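# Stack a sheet and module in each crate, then stow tools

## Task

In every crate, lay exactly one thin slip sheet flat on the crate floor and stand exactly one small metal module on top of that sheet, keeping the module's current up side facing up. Once that is finished, return each tool to the stand slot it came from, release it, and move the arm well away from all tools. A tool still locked on the arm counts as part of the arm.

## Robot and tools

ROBOT. There is one six-joint arm (UR7e type) with a tool changer on its wrist. Three tools hang in a stand: grip50 (two-finger gripper, 50 mm stroke), grip85 (two-finger gripper, 85 mm stroke) and cup (suction). tool_id reports grip50, grip85, cup or none. Since there is only one arm, each row commands just that arm.

FRAMES. Everything uses the scene frame. Its origin is on the table top under the arm base, +z is up, and +y is to the left when facing along +x. The base may be slightly tilted. end_effector_position is always the centre of the changer's flat face, with or without a tool. The face's own z axis points outward, away from the arm. Tool points are given in mm on the face axes (x, y, z): grip50 grip point (0, -25, 180); grip85 grip point (0, 0, 173) when closed, 13 mm closer to the face when fully open; cup rim centre (0, 0, 175). Both grippers close along face x.

execute_actions(actions). actions is a list of actions. Each action is a table of up to 15 rows, and each row lasts one 1/30 s step. If a table is shorter, its last row is repeated until 15 steps are filled. A row holds 15 numbers: x, y, z (metres, absolute target for the face centre in the scene frame); qw, qx, qy, qz (absolute face orientation, w first); then lock, grip50_position, grip50_force_limit, grip50_speed, grip85_position, grip85_force_limit, grip85_speed, cup_suction, each in [-1, 1]. An action is rejected if its target lies more than 0.6 m from the face position at the action's start along any face axis. If the first action fails this check, or any action is malformed, nothing in the call runs. On each step the commanded pose is clipped to within 100 mm and 16 degrees of the measured pose, so long moves need several actions. Send the desired quaternion in every row; do not copy back the reported one, which may have drifted. An empty list only returns state and images.

TOOL NUMBERS. lock: positive locks, negative unlocks, 0 keeps the last command; each takes about 1 s. Gripper position: grip50 +1 is 50 mm open and about -0.65 is where the pads touch; grip85 +1 is 85 mm open and about -0.8 is where the pads meet. Use -1 to close on an object. Force limit runs from -1 (about 20 N) to +1 (185 N for grip50, 235 N for grip85). Speed runs from -1 (about 20 mm/s) to +1 (150 mm/s). cup_suction above 0.01 is on; 0.01 or below is off and vents the cup. Tool commands count only while that tool is mounted and ready.

move(target, speed, stop_force, blocking). target is one row of 15 numbers with an absolute pose, as above. The face follows a straight path toward it lasting 0.5 to 10 s. speed is in m/s, 0.002 to 0.5, default 0.25, and turning is capped at twice that in rad/s. stop_force, optional, is 9 to 40 N. The path halts when the push against the motion rises that much; then move very slowly. Do not combine stop_force with blocking=false, and omit it when backing away from a contact. The path ignores obstacles. With blocking=false, poll with wait(0); other motion commands are refused until the move ends. The result adds a move: line. Its ending is one of done, off_target, moving, held, fault or contact, and limits=paced means the pose was clipped.

wait(seconds): 0 to 10, holds the last command. stop(): brakes a running move. zoom_image(camera, region): camera is cam_high (896x504), cam_low (896x504) or cam_wrist (504x504); region is [x0, y0, x1, y1] in pixels, at most 504x504. read_manual(section): licence text only. finished_scene(scene): ends the given scene; this cannot be undone.

RESULTS. The state line gives face position, quaternion and velocities. Hand target is the pose the controller is currently steering to. A pose unreachable line means the clearance check altered or blocked the command. Wrist force and torque are given on the face axes, read about 4 N offset and some noise, and saturate near 50 N. Tool fields: plate_near, locked, unlocked, in_stand, unlock_refused, <tool>_object_status (0 moving, 1 blocked while opening, 2 blocked while closing, which means a grip; 3 at the target or pads met, which can also happen with thin parts), <tool>_position_measured (about 3 means open; grip50 opening mm ≈ (250 - value) × 0.202; grip85: 78≈60 mm, 130≈40, 180≈20, 230 pads meet), cup_suction_measured (1 is full vacuum) and cup_part_present.

TOOL CHANGE. To pick up a tool, place the face flat on the tool plate within about 1 mm and 1 degree, with face -y pointing to the fork's open side. When plate_near is 1, send lock +1 and wait until locked is 1. The tool then starts up and its readings show n/a; a gripper cycles closed and then open. To leave the slot, raise about 20 mm (10 to 30), go at least 110 mm out along face -y, then lift. Return by the reverse path. When in_stand is 1, hold still, send lock -1 and wait until unlocked is 1. Away from the stand, unlocking is refused. Slots are 180 mm apart. Fork arms sit 40 to 70 mm either side along face x, 18 mm below the plate face.

CUP. Seal the full rim on a smooth flat area away from edges. Vacuum pulls the part up to 12 mm toward the face. To release, set the part down, switch suction off and rise 15 mm.

CAUTIONS. A force of 150 N or a joint torque limit (wrist joints 26.6 N m) causes a 10 s stop. The arm is stiff, so do not aim past a firm contact. Motors warn at 70 °C and brake at 85 °C. Nothing may fall or be pushed off the table. Avoid drops, slams and hard presses. Loose objects may occasionally get nudged.

Each tool is called by a JSON object that holds its "fn" and its "kwargs", one argument or row to a line.

## Session

{"fn": "execute_actions", "kwargs": {
  "actions": []
}}

Scene clock: 0.00 s.
end_effector_position=(+0.4601, -0.2613, +0.2921) locked=0 unlocked=1 plate_near=0 in_stand=0 unlock_refused=0 tool_id=none grip50_position_measured=n/a grip50_object_status=n/a grip85_position_measured=n/a grip85_object_status=n/a cup_suction_measured=n/a cup_part_present=n/a end_effector_quat_wxyz=(-0.048, +0.738, +0.185, +0.647) end_effector_velocity=(-0.000, +0.001, +0.000) end_effector_angular_velocity=(+0.001, -0.000, +0.001)
Joint positions: [-1.065 -1.116  2.266 -3.49  -0.222 -0.961]
Joint velocities: [ 0.    -0.001  0.001 -0.     0.001  0.001]
Wrist force (N, on the end effector, along its own x y z axes, offset not removed): no reading
Wrist torque (N m, same axes, about the end effector's origin, offset not removed): no reading
Hand target: +0.460, -0.261, +0.292; -0.048, +0.738, +0.185, +0.647

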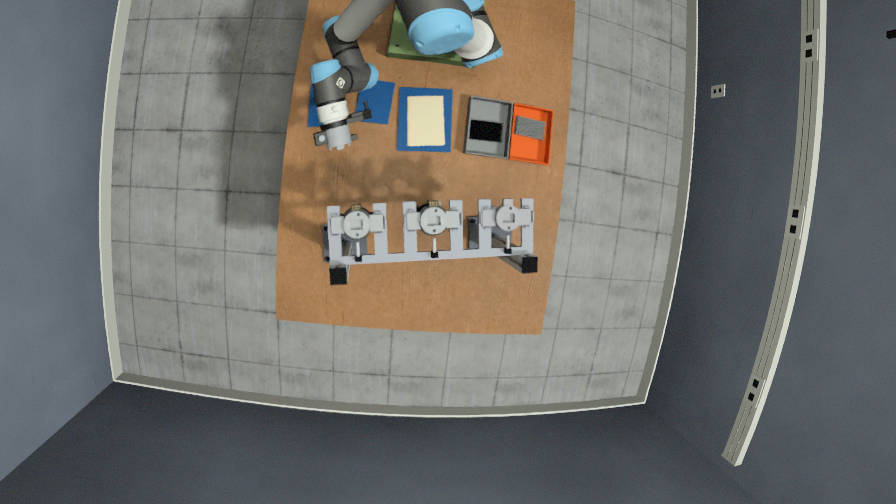

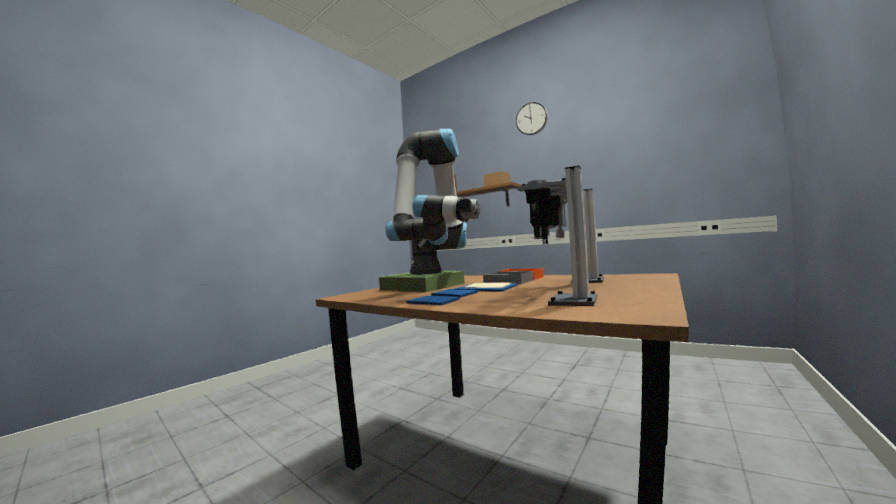

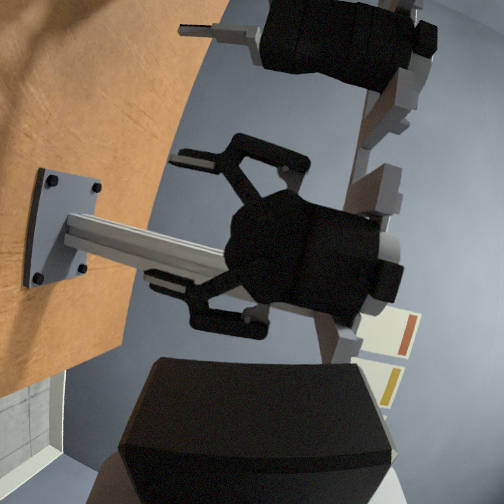

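{"fn": "move", "kwargs": {
  "target": [0.45,-0.1,0.5,0,0.707,0.707,0,0,1,0,0,1,0,0,0]
}}

{"fn": "move", "kwargs": {
  "target": [0.6,0,0.5,0,0.707,0.707,0,0,1,0,0,1,0,0,0]
}}

{"fn": "zoom_image", "kwargs": {
  "camera": "cam_high",
  "region": [280,50,600,290]
}}

Scene clock: 6.77 s.
end_effector_position=(+0.4495, -0.1001, +0.4994) locked=0 unlocked=1 plate_near=0 in_stand=0 unlock_refused=0 tool_id=none grip50_position_measured=n/a grip50_object_status=n/a grip85_position_measured=n/a grip85_object_status=n/a cup_suction_measured=n/a cup_part_present=n/a end_effector_quat_wxyz=(-0.000, +0.708, +0.706, -0.000) end_effector_velocity=(+0.000, +0.001, +0.001) end_effector_angular_velocity=(-0.005, +0.006, +0.003)
Joint positions: [-0.482 -1.69   1.657 -1.537 -1.572 -2.081]
Joint velocities: [ 0.004  0.002 -0.004  0.005 -0.007  0.001]
Wrist force (N, on the end effector, along its own x y z axes, offset not removed): [-2.5 -2.5 -3.6]
Wrist torque (N m, same axes, about the end effector's origin, offset not removed): [-0.08 0.03 0.14]
Hand target: +0.450, -0.100, +0.499; -0.000, +0.708, +0.706, -0.001
Off the commanded pose: 0.001 m, 0 deg.
move: done

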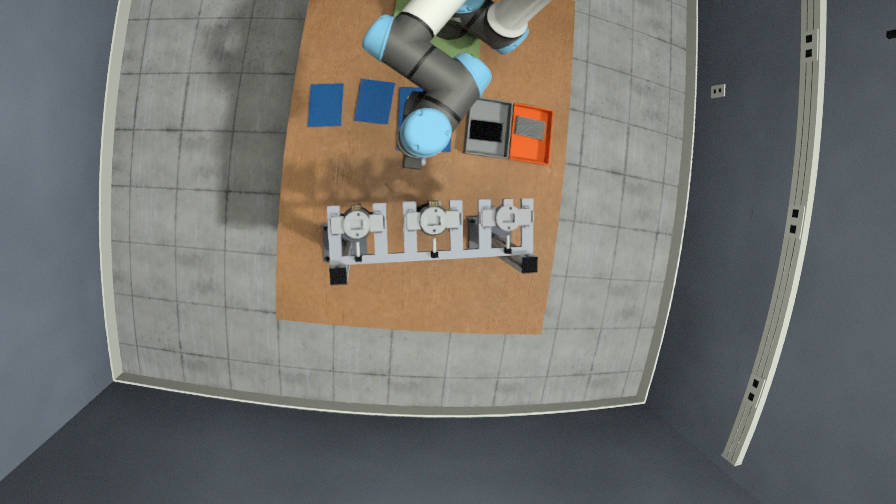

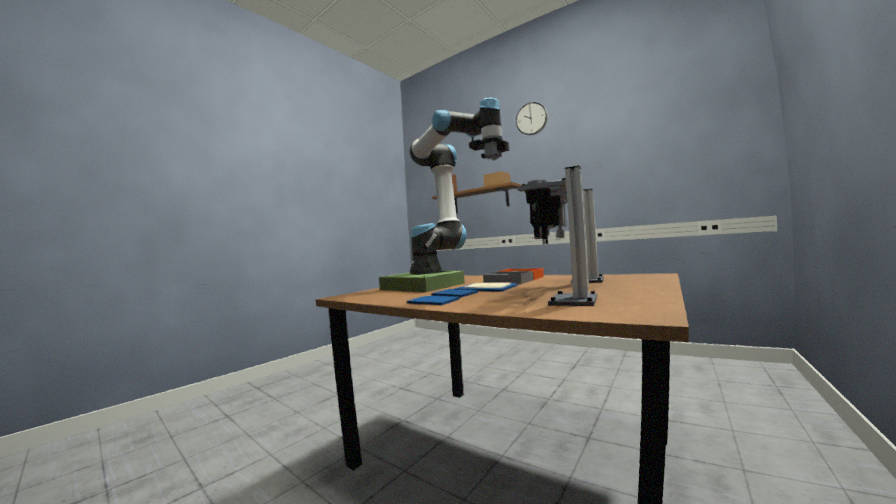

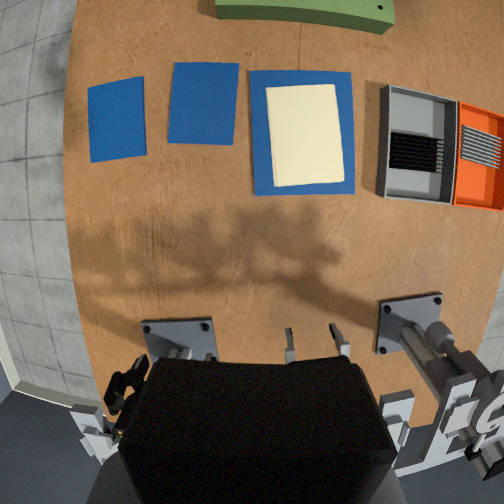

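Scene clock: 8.07 s.
end_effector_position=(+0.5996, +0.0000, +0.5001) locked=0 unlocked=1 plate_near=0 in_stand=0 unlock_refused=0 tool_id=none grip50_position_measured=n/a grip50_object_status=n/a grip85_position_measured=n/a grip85_object_status=n/a cup_suction_measured=n/a cup_part_present=n/a end_effector_quat_wxyz=(-0.000, +0.707, +0.707, -0.000) end_effector_velocity=(+0.002, -0.000, -0.000) end_effector_angular_velocity=(-0.000, +0.001, -0.002)
Joint positions: [-0.194 -1.349  1.295 -1.516 -1.572 -1.795]
Joint velocities: [ 0.001  0.005 -0.006  0.002 -0.     0.003]
Wrist force (N, on the end effector, along its own x y z axes, offset not removed): [-1.4 1.2 0.5]
Wrist torque (N m, same axes, about the end effector's origin, offset not removed): [0.05 0.11 0.04]
Hand target: +0.600, +0.000, +0.500; -0.000, +0.707, +0.707, -0.000
Off the commanded pose: 0.000 m, 0 deg.
move: done

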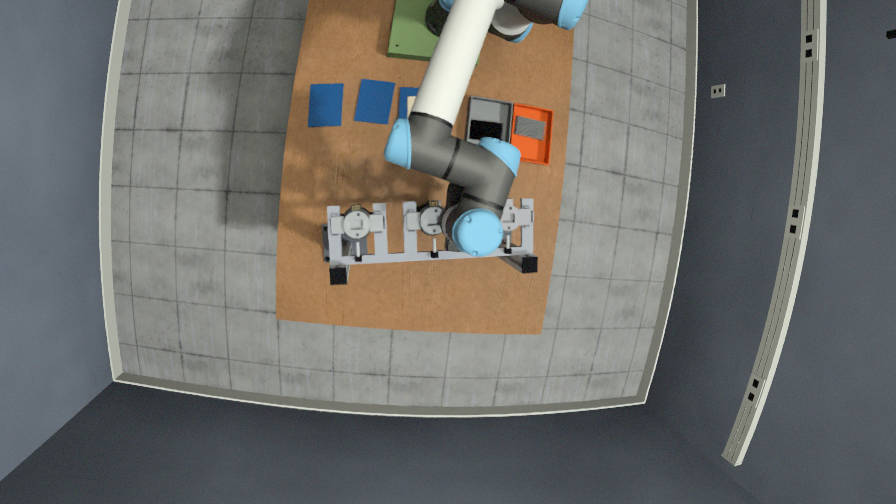

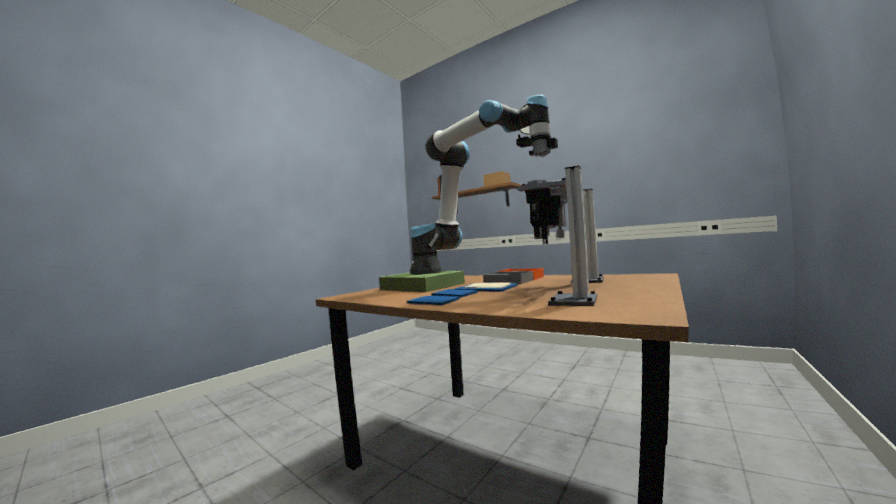

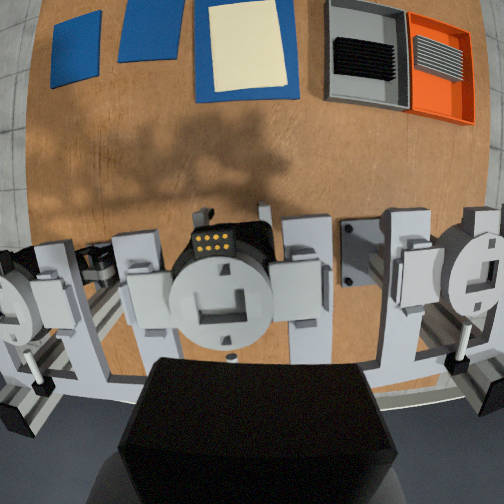

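Region (280, 50, 600, 290) of cam_high's 896x504 image, scaled by 1.575, with more detail than that image has; it fills the top 378 rows of this view, and the rest is white.

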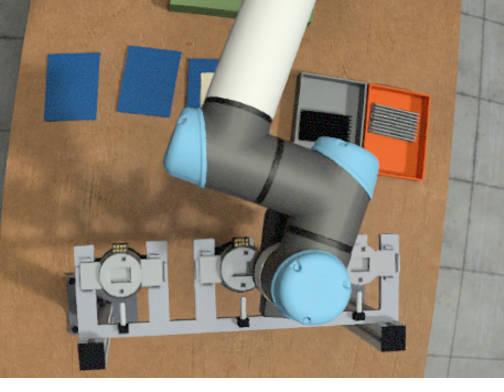

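{"fn": "move", "kwargs": {
  "target": [0.62,-0.18,0.5,0,0.707,0.707,0,0,1,0,0,1,0,0,0]
}}

{"fn": "move", "kwargs": {
  "target": [0.62,-0.2,0.43,0,0.707,0.707,0,0,1,0,0,1,0,0,0]
}}

Scene clock: 12.27 s.
end_effector_position=(+0.6204, -0.1796, +0.5000) locked=0 unlocked=1 plate_near=0 in_stand=0 unlock_refused=0 tool_id=none grip50_position_measured=n/a grip50_object_status=n/a grip85_position_measured=n/a grip85_object_status=n/a cup_suction_measured=n/a cup_part_present=n/a end_effector_quat_wxyz=(+0.000, +0.707, +0.707, +0.000) end_effector_velocity=(+0.001, -0.003, -0.000) end_effector_angular_velocity=(+0.000, +0.001, +0.000)
Joint positions: [-0.459 -1.231  1.142 -1.482 -1.57  -2.06 ]
Joint velocities: [-0.003  0.004 -0.005  0.002 -0.    -0.003]
Wrist force (N, on the end effector, along its own x y z axes, offset not removed): [-1.6 -4.0 1.7]
Wrist torque (N m, same axes, about the end effector's origin, offset not removed): [-0.15 0.13 0.13]
Hand target: +0.620, -0.180, +0.500; +0.000, +0.707, +0.707, +0.000
Off the commanded pose: 0.001 m, 0 deg.
move: done

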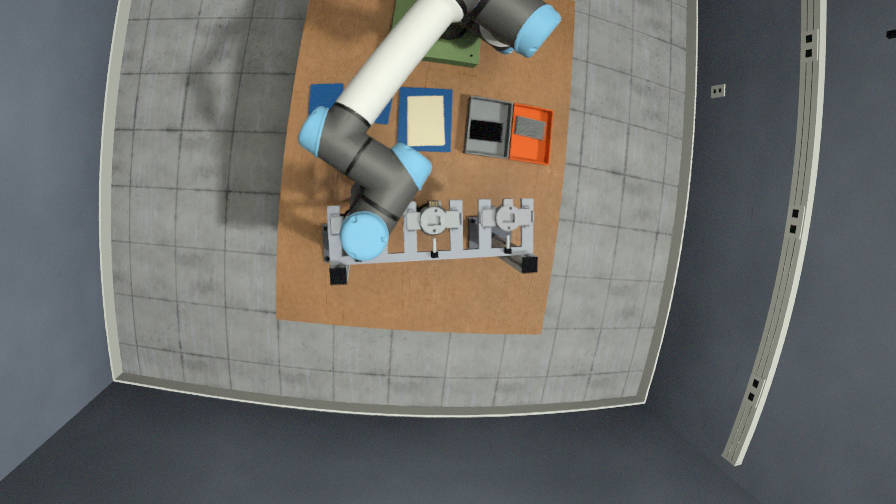

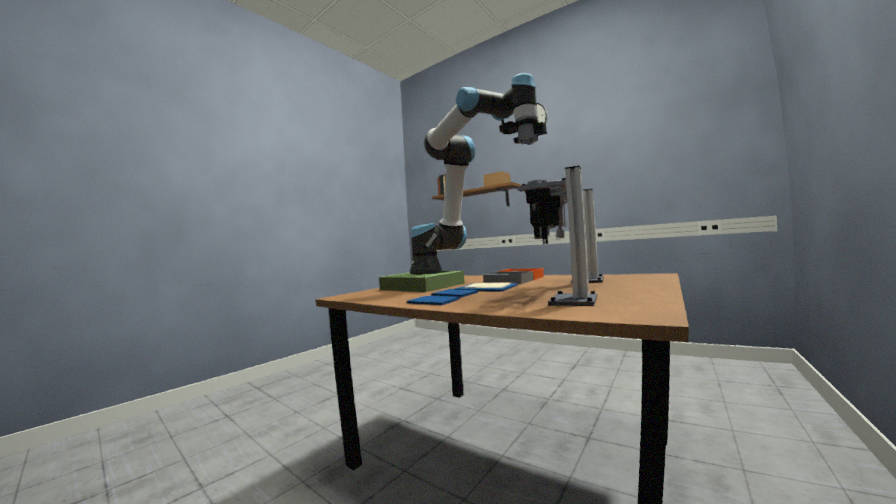

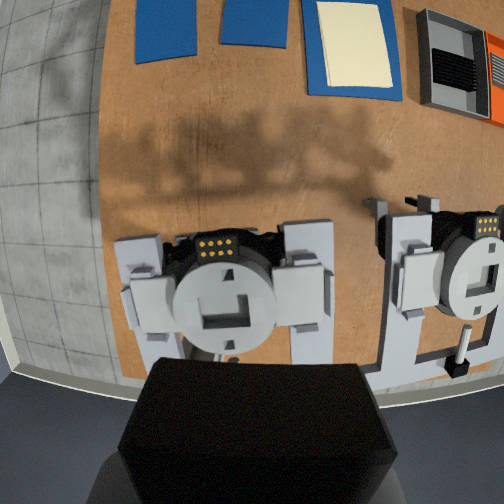

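Scene clock: 13.17 s.
end_effector_position=(+0.6200, -0.1999, +0.4302) locked=0 unlocked=1 plate_near=0 in_stand=0 unlock_refused=0 tool_id=none grip50_position_measured=n/a grip50_object_status=n/a grip85_position_measured=n/a grip85_object_status=n/a cup_suction_measured=n/a cup_part_present=n/a end_effector_quat_wxyz=(+0.000, +0.707, +0.707, -0.000) end_effector_velocity=(-0.000, -0.001, -0.002) end_effector_angular_velocity=(+0.000, +0.000, +0.001)
Joint positions: [-0.487 -1.217  1.301 -1.654 -1.571 -2.089]
Joint velocities: [-0.001  0.001  0.004 -0.004  0.    -0.003]
Wrist force (N, on the end effector, along its own x y z axes, offset not removed): [-0.4 0.8 -1.7]
Wrist torque (N m, same axes, about the end effector's origin, offset not removed): [-0.10 0.08 -0.01]
Hand target: +0.620, -0.200, +0.430; +0.000, +0.707, +0.707, +0.000
Off the commanded pose: 0.000 m, 0 deg.
move: done

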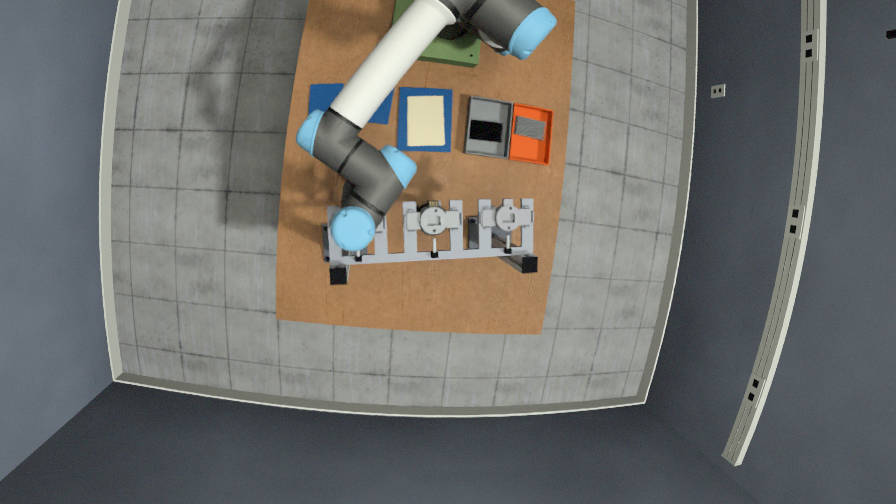

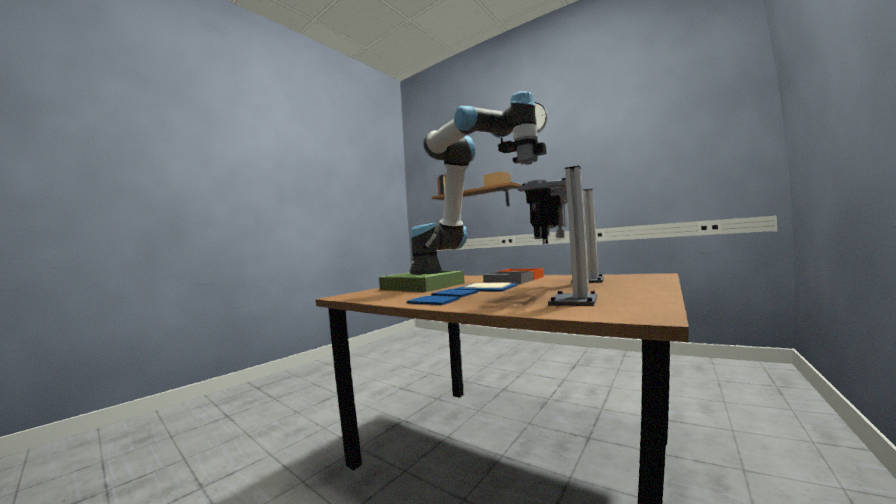

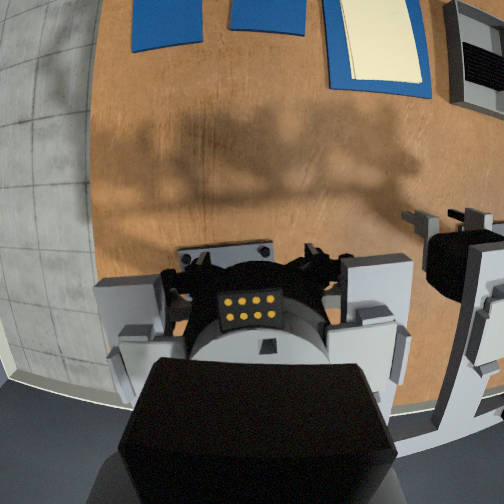

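{"fn": "move", "kwargs": {
  "target": [0.635,-0.2,0.385,0,0.66,0.751,0,0,1,0,0,1,0,0,0],
  "speed": 0.05
}}

{"fn": "zoom_image", "kwargs": {
  "camera": "cam_low",
  "region": [480,140,600,220]
}}

Scene clock: 16.40 s.
end_effector_position=(+0.6349, -0.2000, +0.3852) locked=0 unlocked=1 plate_near=0 in_stand=0 unlock_refused=0 tool_id=none grip50_position_measured=n/a grip50_object_status=n/a grip85_position_measured=n/a grip85_object_status=n/a cup_suction_measured=n/a cup_part_present=n/a end_effector_quat_wxyz=(-0.000, +0.660, +0.751, -0.000) end_effector_velocity=(+0.001, +0.001, -0.001) end_effector_angular_velocity=(+0.000, -0.000, +0.006)
Joint positions: [-0.476 -1.167  1.347 -1.75  -1.571 -2.206]
Joint velocities: [ 0.002  0.002  0.001 -0.003  0.    -0.005]
Wrist force (N, on the end effector, along its own x y z axes, offset not removed): [0.5 1.7 -3.0]
Wrist torque (N m, same axes, about the end effector's origin, offset not removed): [0.01 0.00 0.16]
Hand target: +0.635, -0.200, +0.385; -0.000, +0.660, +0.751, -0.000
Off the commanded pose: 0.000 m, 0 deg.
move: done

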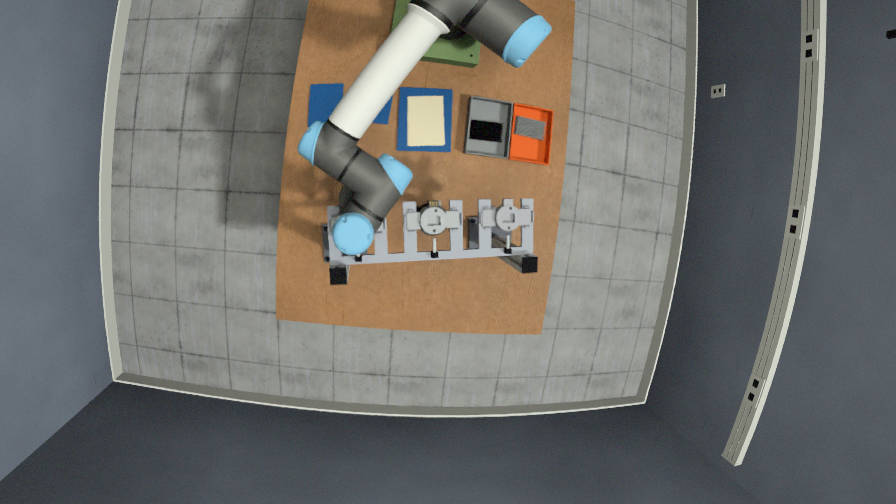

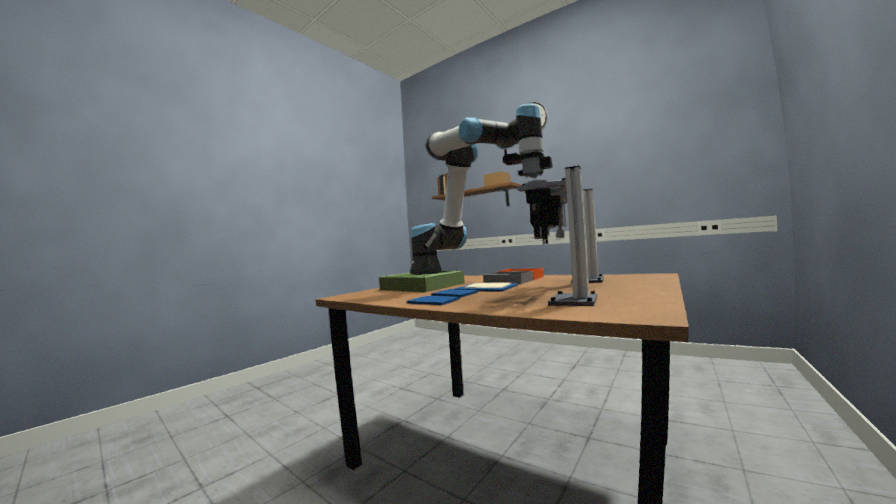

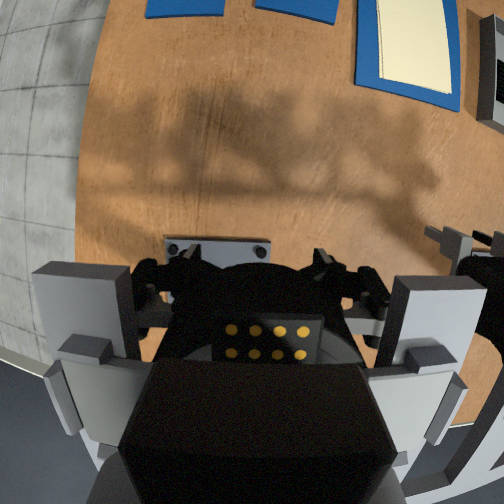

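Region (480, 140, 600, 220) of cam_low's 896x504 image, scaled by 4.200, with more detail than that image has.

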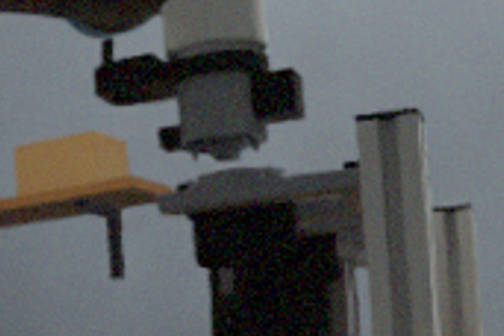

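{"fn": "move", "kwargs": {
  "target": [0.641,-0.1975,0.372,0,0.66,0.751,0,0,1,0,0,1,0,0,0],
  "speed": 0.01,
  "stop_force": 10
}}

{"fn": "zoom_image", "kwargs": {
  "camera": "cam_low",
  "region": [500,150,575,200]
}}

Scene clock: 19.13 s.
end_effector_position=(+0.6409, -0.1975, +0.3721) locked=0 unlocked=1 plate_near=0 in_stand=0 unlock_refused=0 tool_id=none grip50_position_measured=n/a grip50_object_status=n/a grip85_position_measured=n/a grip85_object_status=n/a cup_suction_measured=n/a cup_part_present=n/a end_effector_quat_wxyz=(-0.000, +0.660, +0.751, -0.000) end_effector_velocity=(+0.001, +0.000, -0.001) end_effector_angular_velocity=(-0.000, -0.001, -0.001)
Joint positions: [-0.469 -1.149  1.355 -1.776 -1.571 -2.198]
Joint velocities: [ 0.     0.002  0.001 -0.004  0.     0.001]
Wrist force (N, on the end effector, along its own x y z axes, offset not removed): [-0.7 4.4 0.5]
Wrist torque (N m, same axes, about the end effector's origin, offset not removed): [0.33 0.02 -0.03]
Hand target: +0.641, -0.197, +0.372; -0.000, +0.660, +0.751, -0.000
Off the commanded pose: 0.000 m, 0 deg.
move: done

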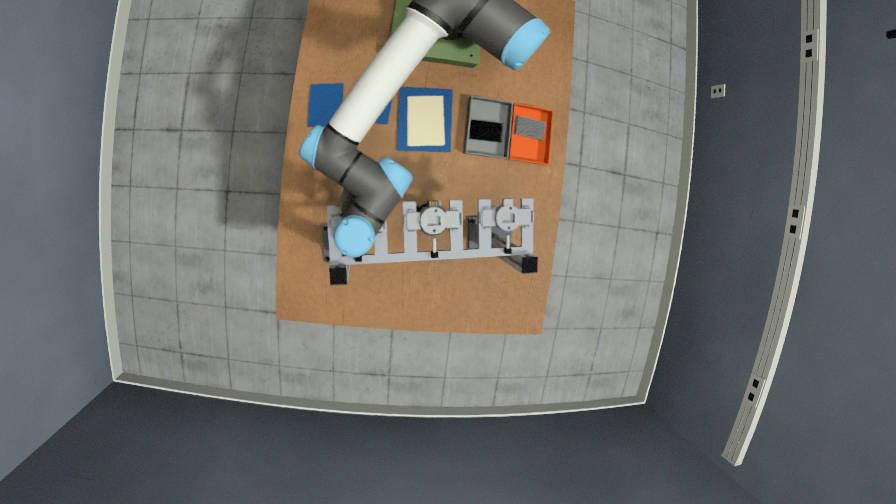

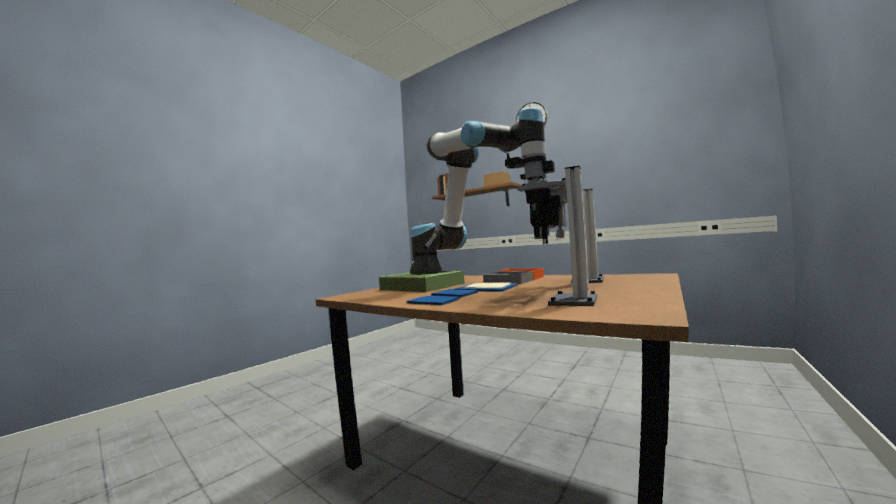

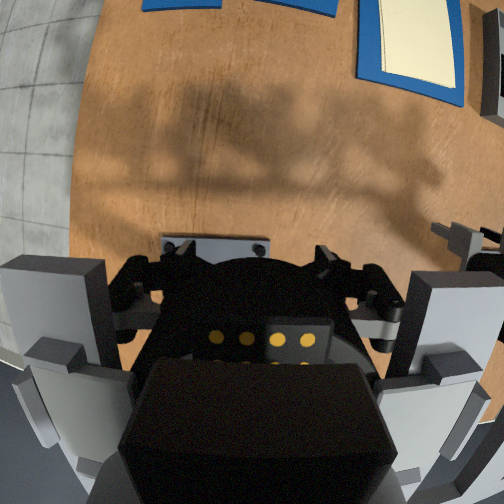

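Region (500, 150, 575, 200) of cam_low's 896x504 image, scaled by 6.720, with more detail than that image has.

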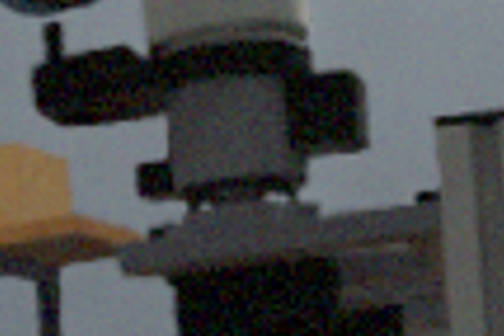

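{"fn": "move", "kwargs": {
  "target": [0.6435,-0.1968,0.370,0,0.66,0.751,0,0,1,0,0,1,0,0,0],
  "speed": 0.01
}}

{"fn": "move", "kwargs": {
  "target": [0.6435,-0.1968,0.35,0,0.66,0.751,0,0,1,0,0,1,0,0,0],
  "speed": 0.004,
  "stop_force": 12
}}

Scene clock: 22.63 s.
end_effector_position=(+0.6434, -0.1968, +0.3701) locked=0 unlocked=1 plate_near=0 in_stand=0 unlock_refused=0 tool_id=none grip50_position_measured=n/a grip50_object_status=n/a grip85_position_measured=n/a grip85_object_status=n/a cup_suction_measured=n/a cup_part_present=n/a end_effector_quat_wxyz=(-0.000, +0.660, +0.751, -0.000) end_effector_velocity=(+0.000, -0.001, -0.001) end_effector_angular_velocity=(-0.000, -0.000, -0.001)
Joint positions: [-0.466 -1.143  1.351 -1.779 -1.571 -2.196]
Joint velocities: [-0.001  0.002 -0.001 -0.001 -0.     0.   ]
Wrist force (N, on the end effector, along its own x y z axes, offset not removed): [0.4 -1.5 0.6]
Wrist torque (N m, same axes, about the end effector's origin, offset not removed): [0.00 0.06 0.10]
Hand target: +0.643, -0.197, +0.370; -0.000, +0.660, +0.751, -0.000
Off the commanded pose: 0.000 m, 0 deg.
move: done

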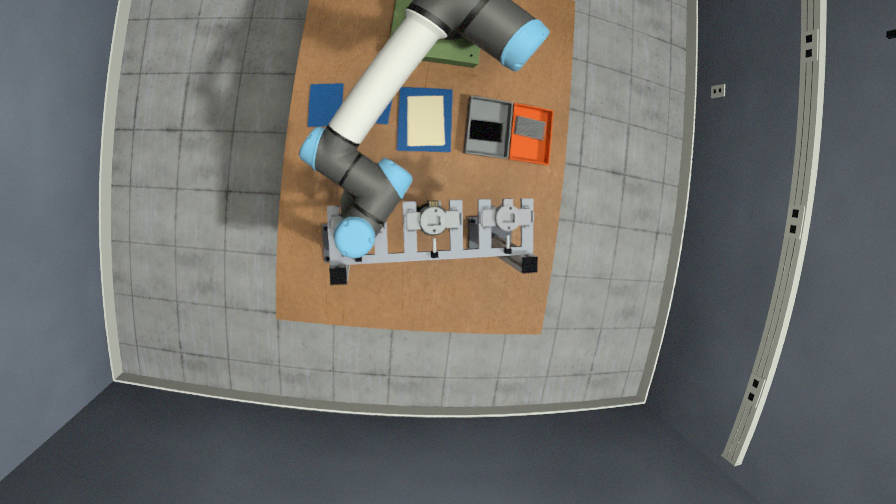

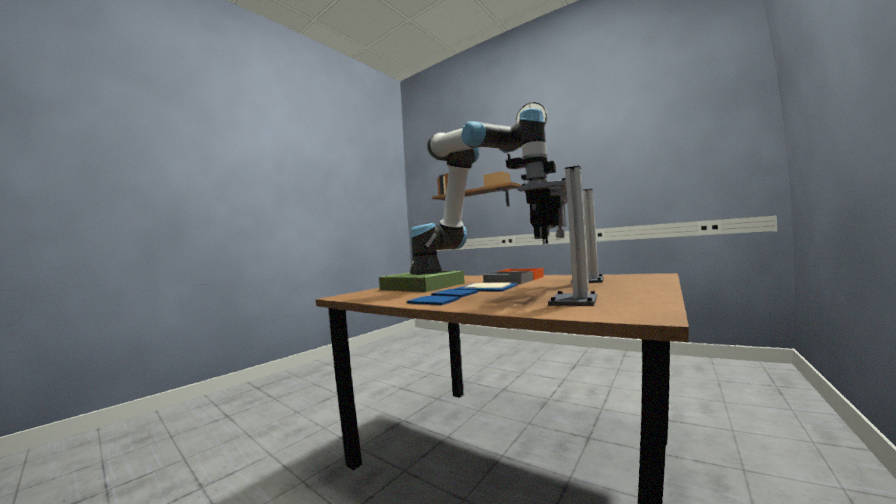

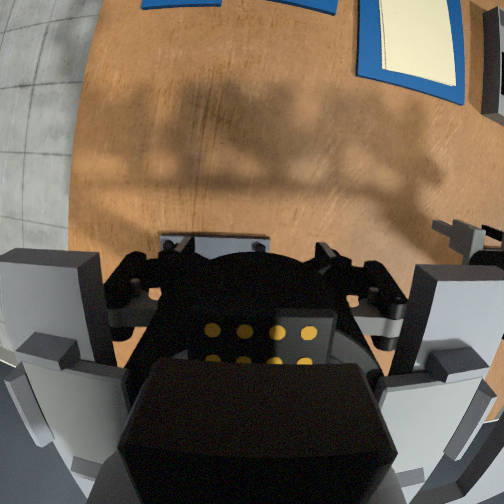

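Scene clock: 25.43 s.
end_effector_position=(+0.6435, -0.1968, +0.3604) locked=0 unlocked=1 plate_near=1 in_stand=1 unlock_refused=0 tool_id=none grip50_position_measured=n/a grip50_object_status=n/a grip85_position_measured=n/a grip85_object_status=n/a cup_suction_measured=n/a cup_part_present=n/a end_effector_quat_wxyz=(+0.000, +0.660, +0.751, +0.000) end_effector_velocity=(-0.001, -0.001, +0.001) end_effector_angular_velocity=(+0.002, +0.002, -0.004)
Joint positions: [-0.466 -1.138  1.369 -1.802 -1.571 -2.196]
Joint velocities: [-0.001 -0.    -0.002  0.005  0.     0.003]
Wrist force (N, on the end effector, along its own x y z axes, offset not removed): [1.5 0.9 -20.4]
Wrist torque (N m, same axes, about the end effector's origin, offset not removed): [0.12 0.72 0.03]
Hand target: +0.643, -0.197, +0.361; +0.000, +0.660, +0.751, +0.000
Off the commanded pose: 0.010 m, 0 deg.
move: contact

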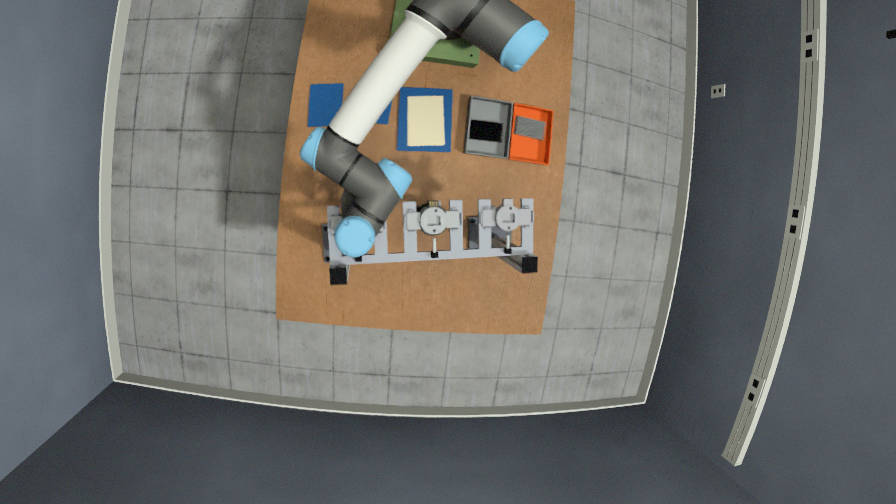

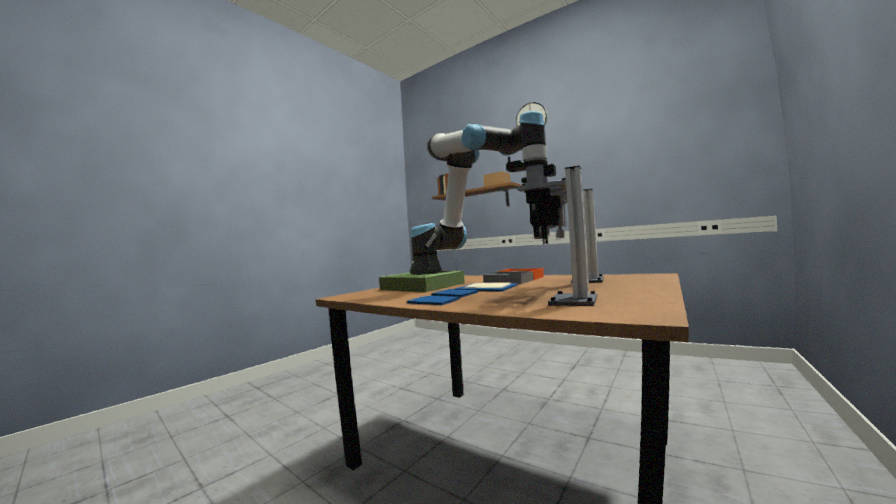

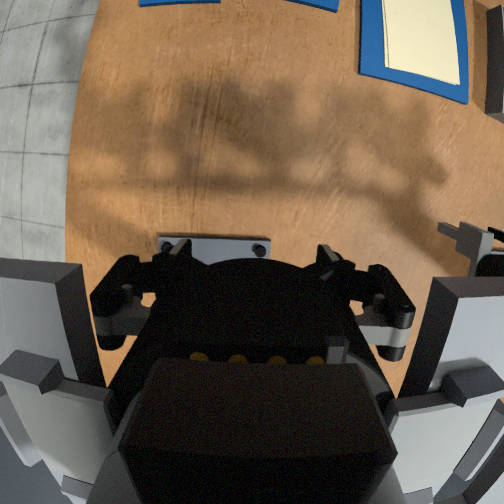

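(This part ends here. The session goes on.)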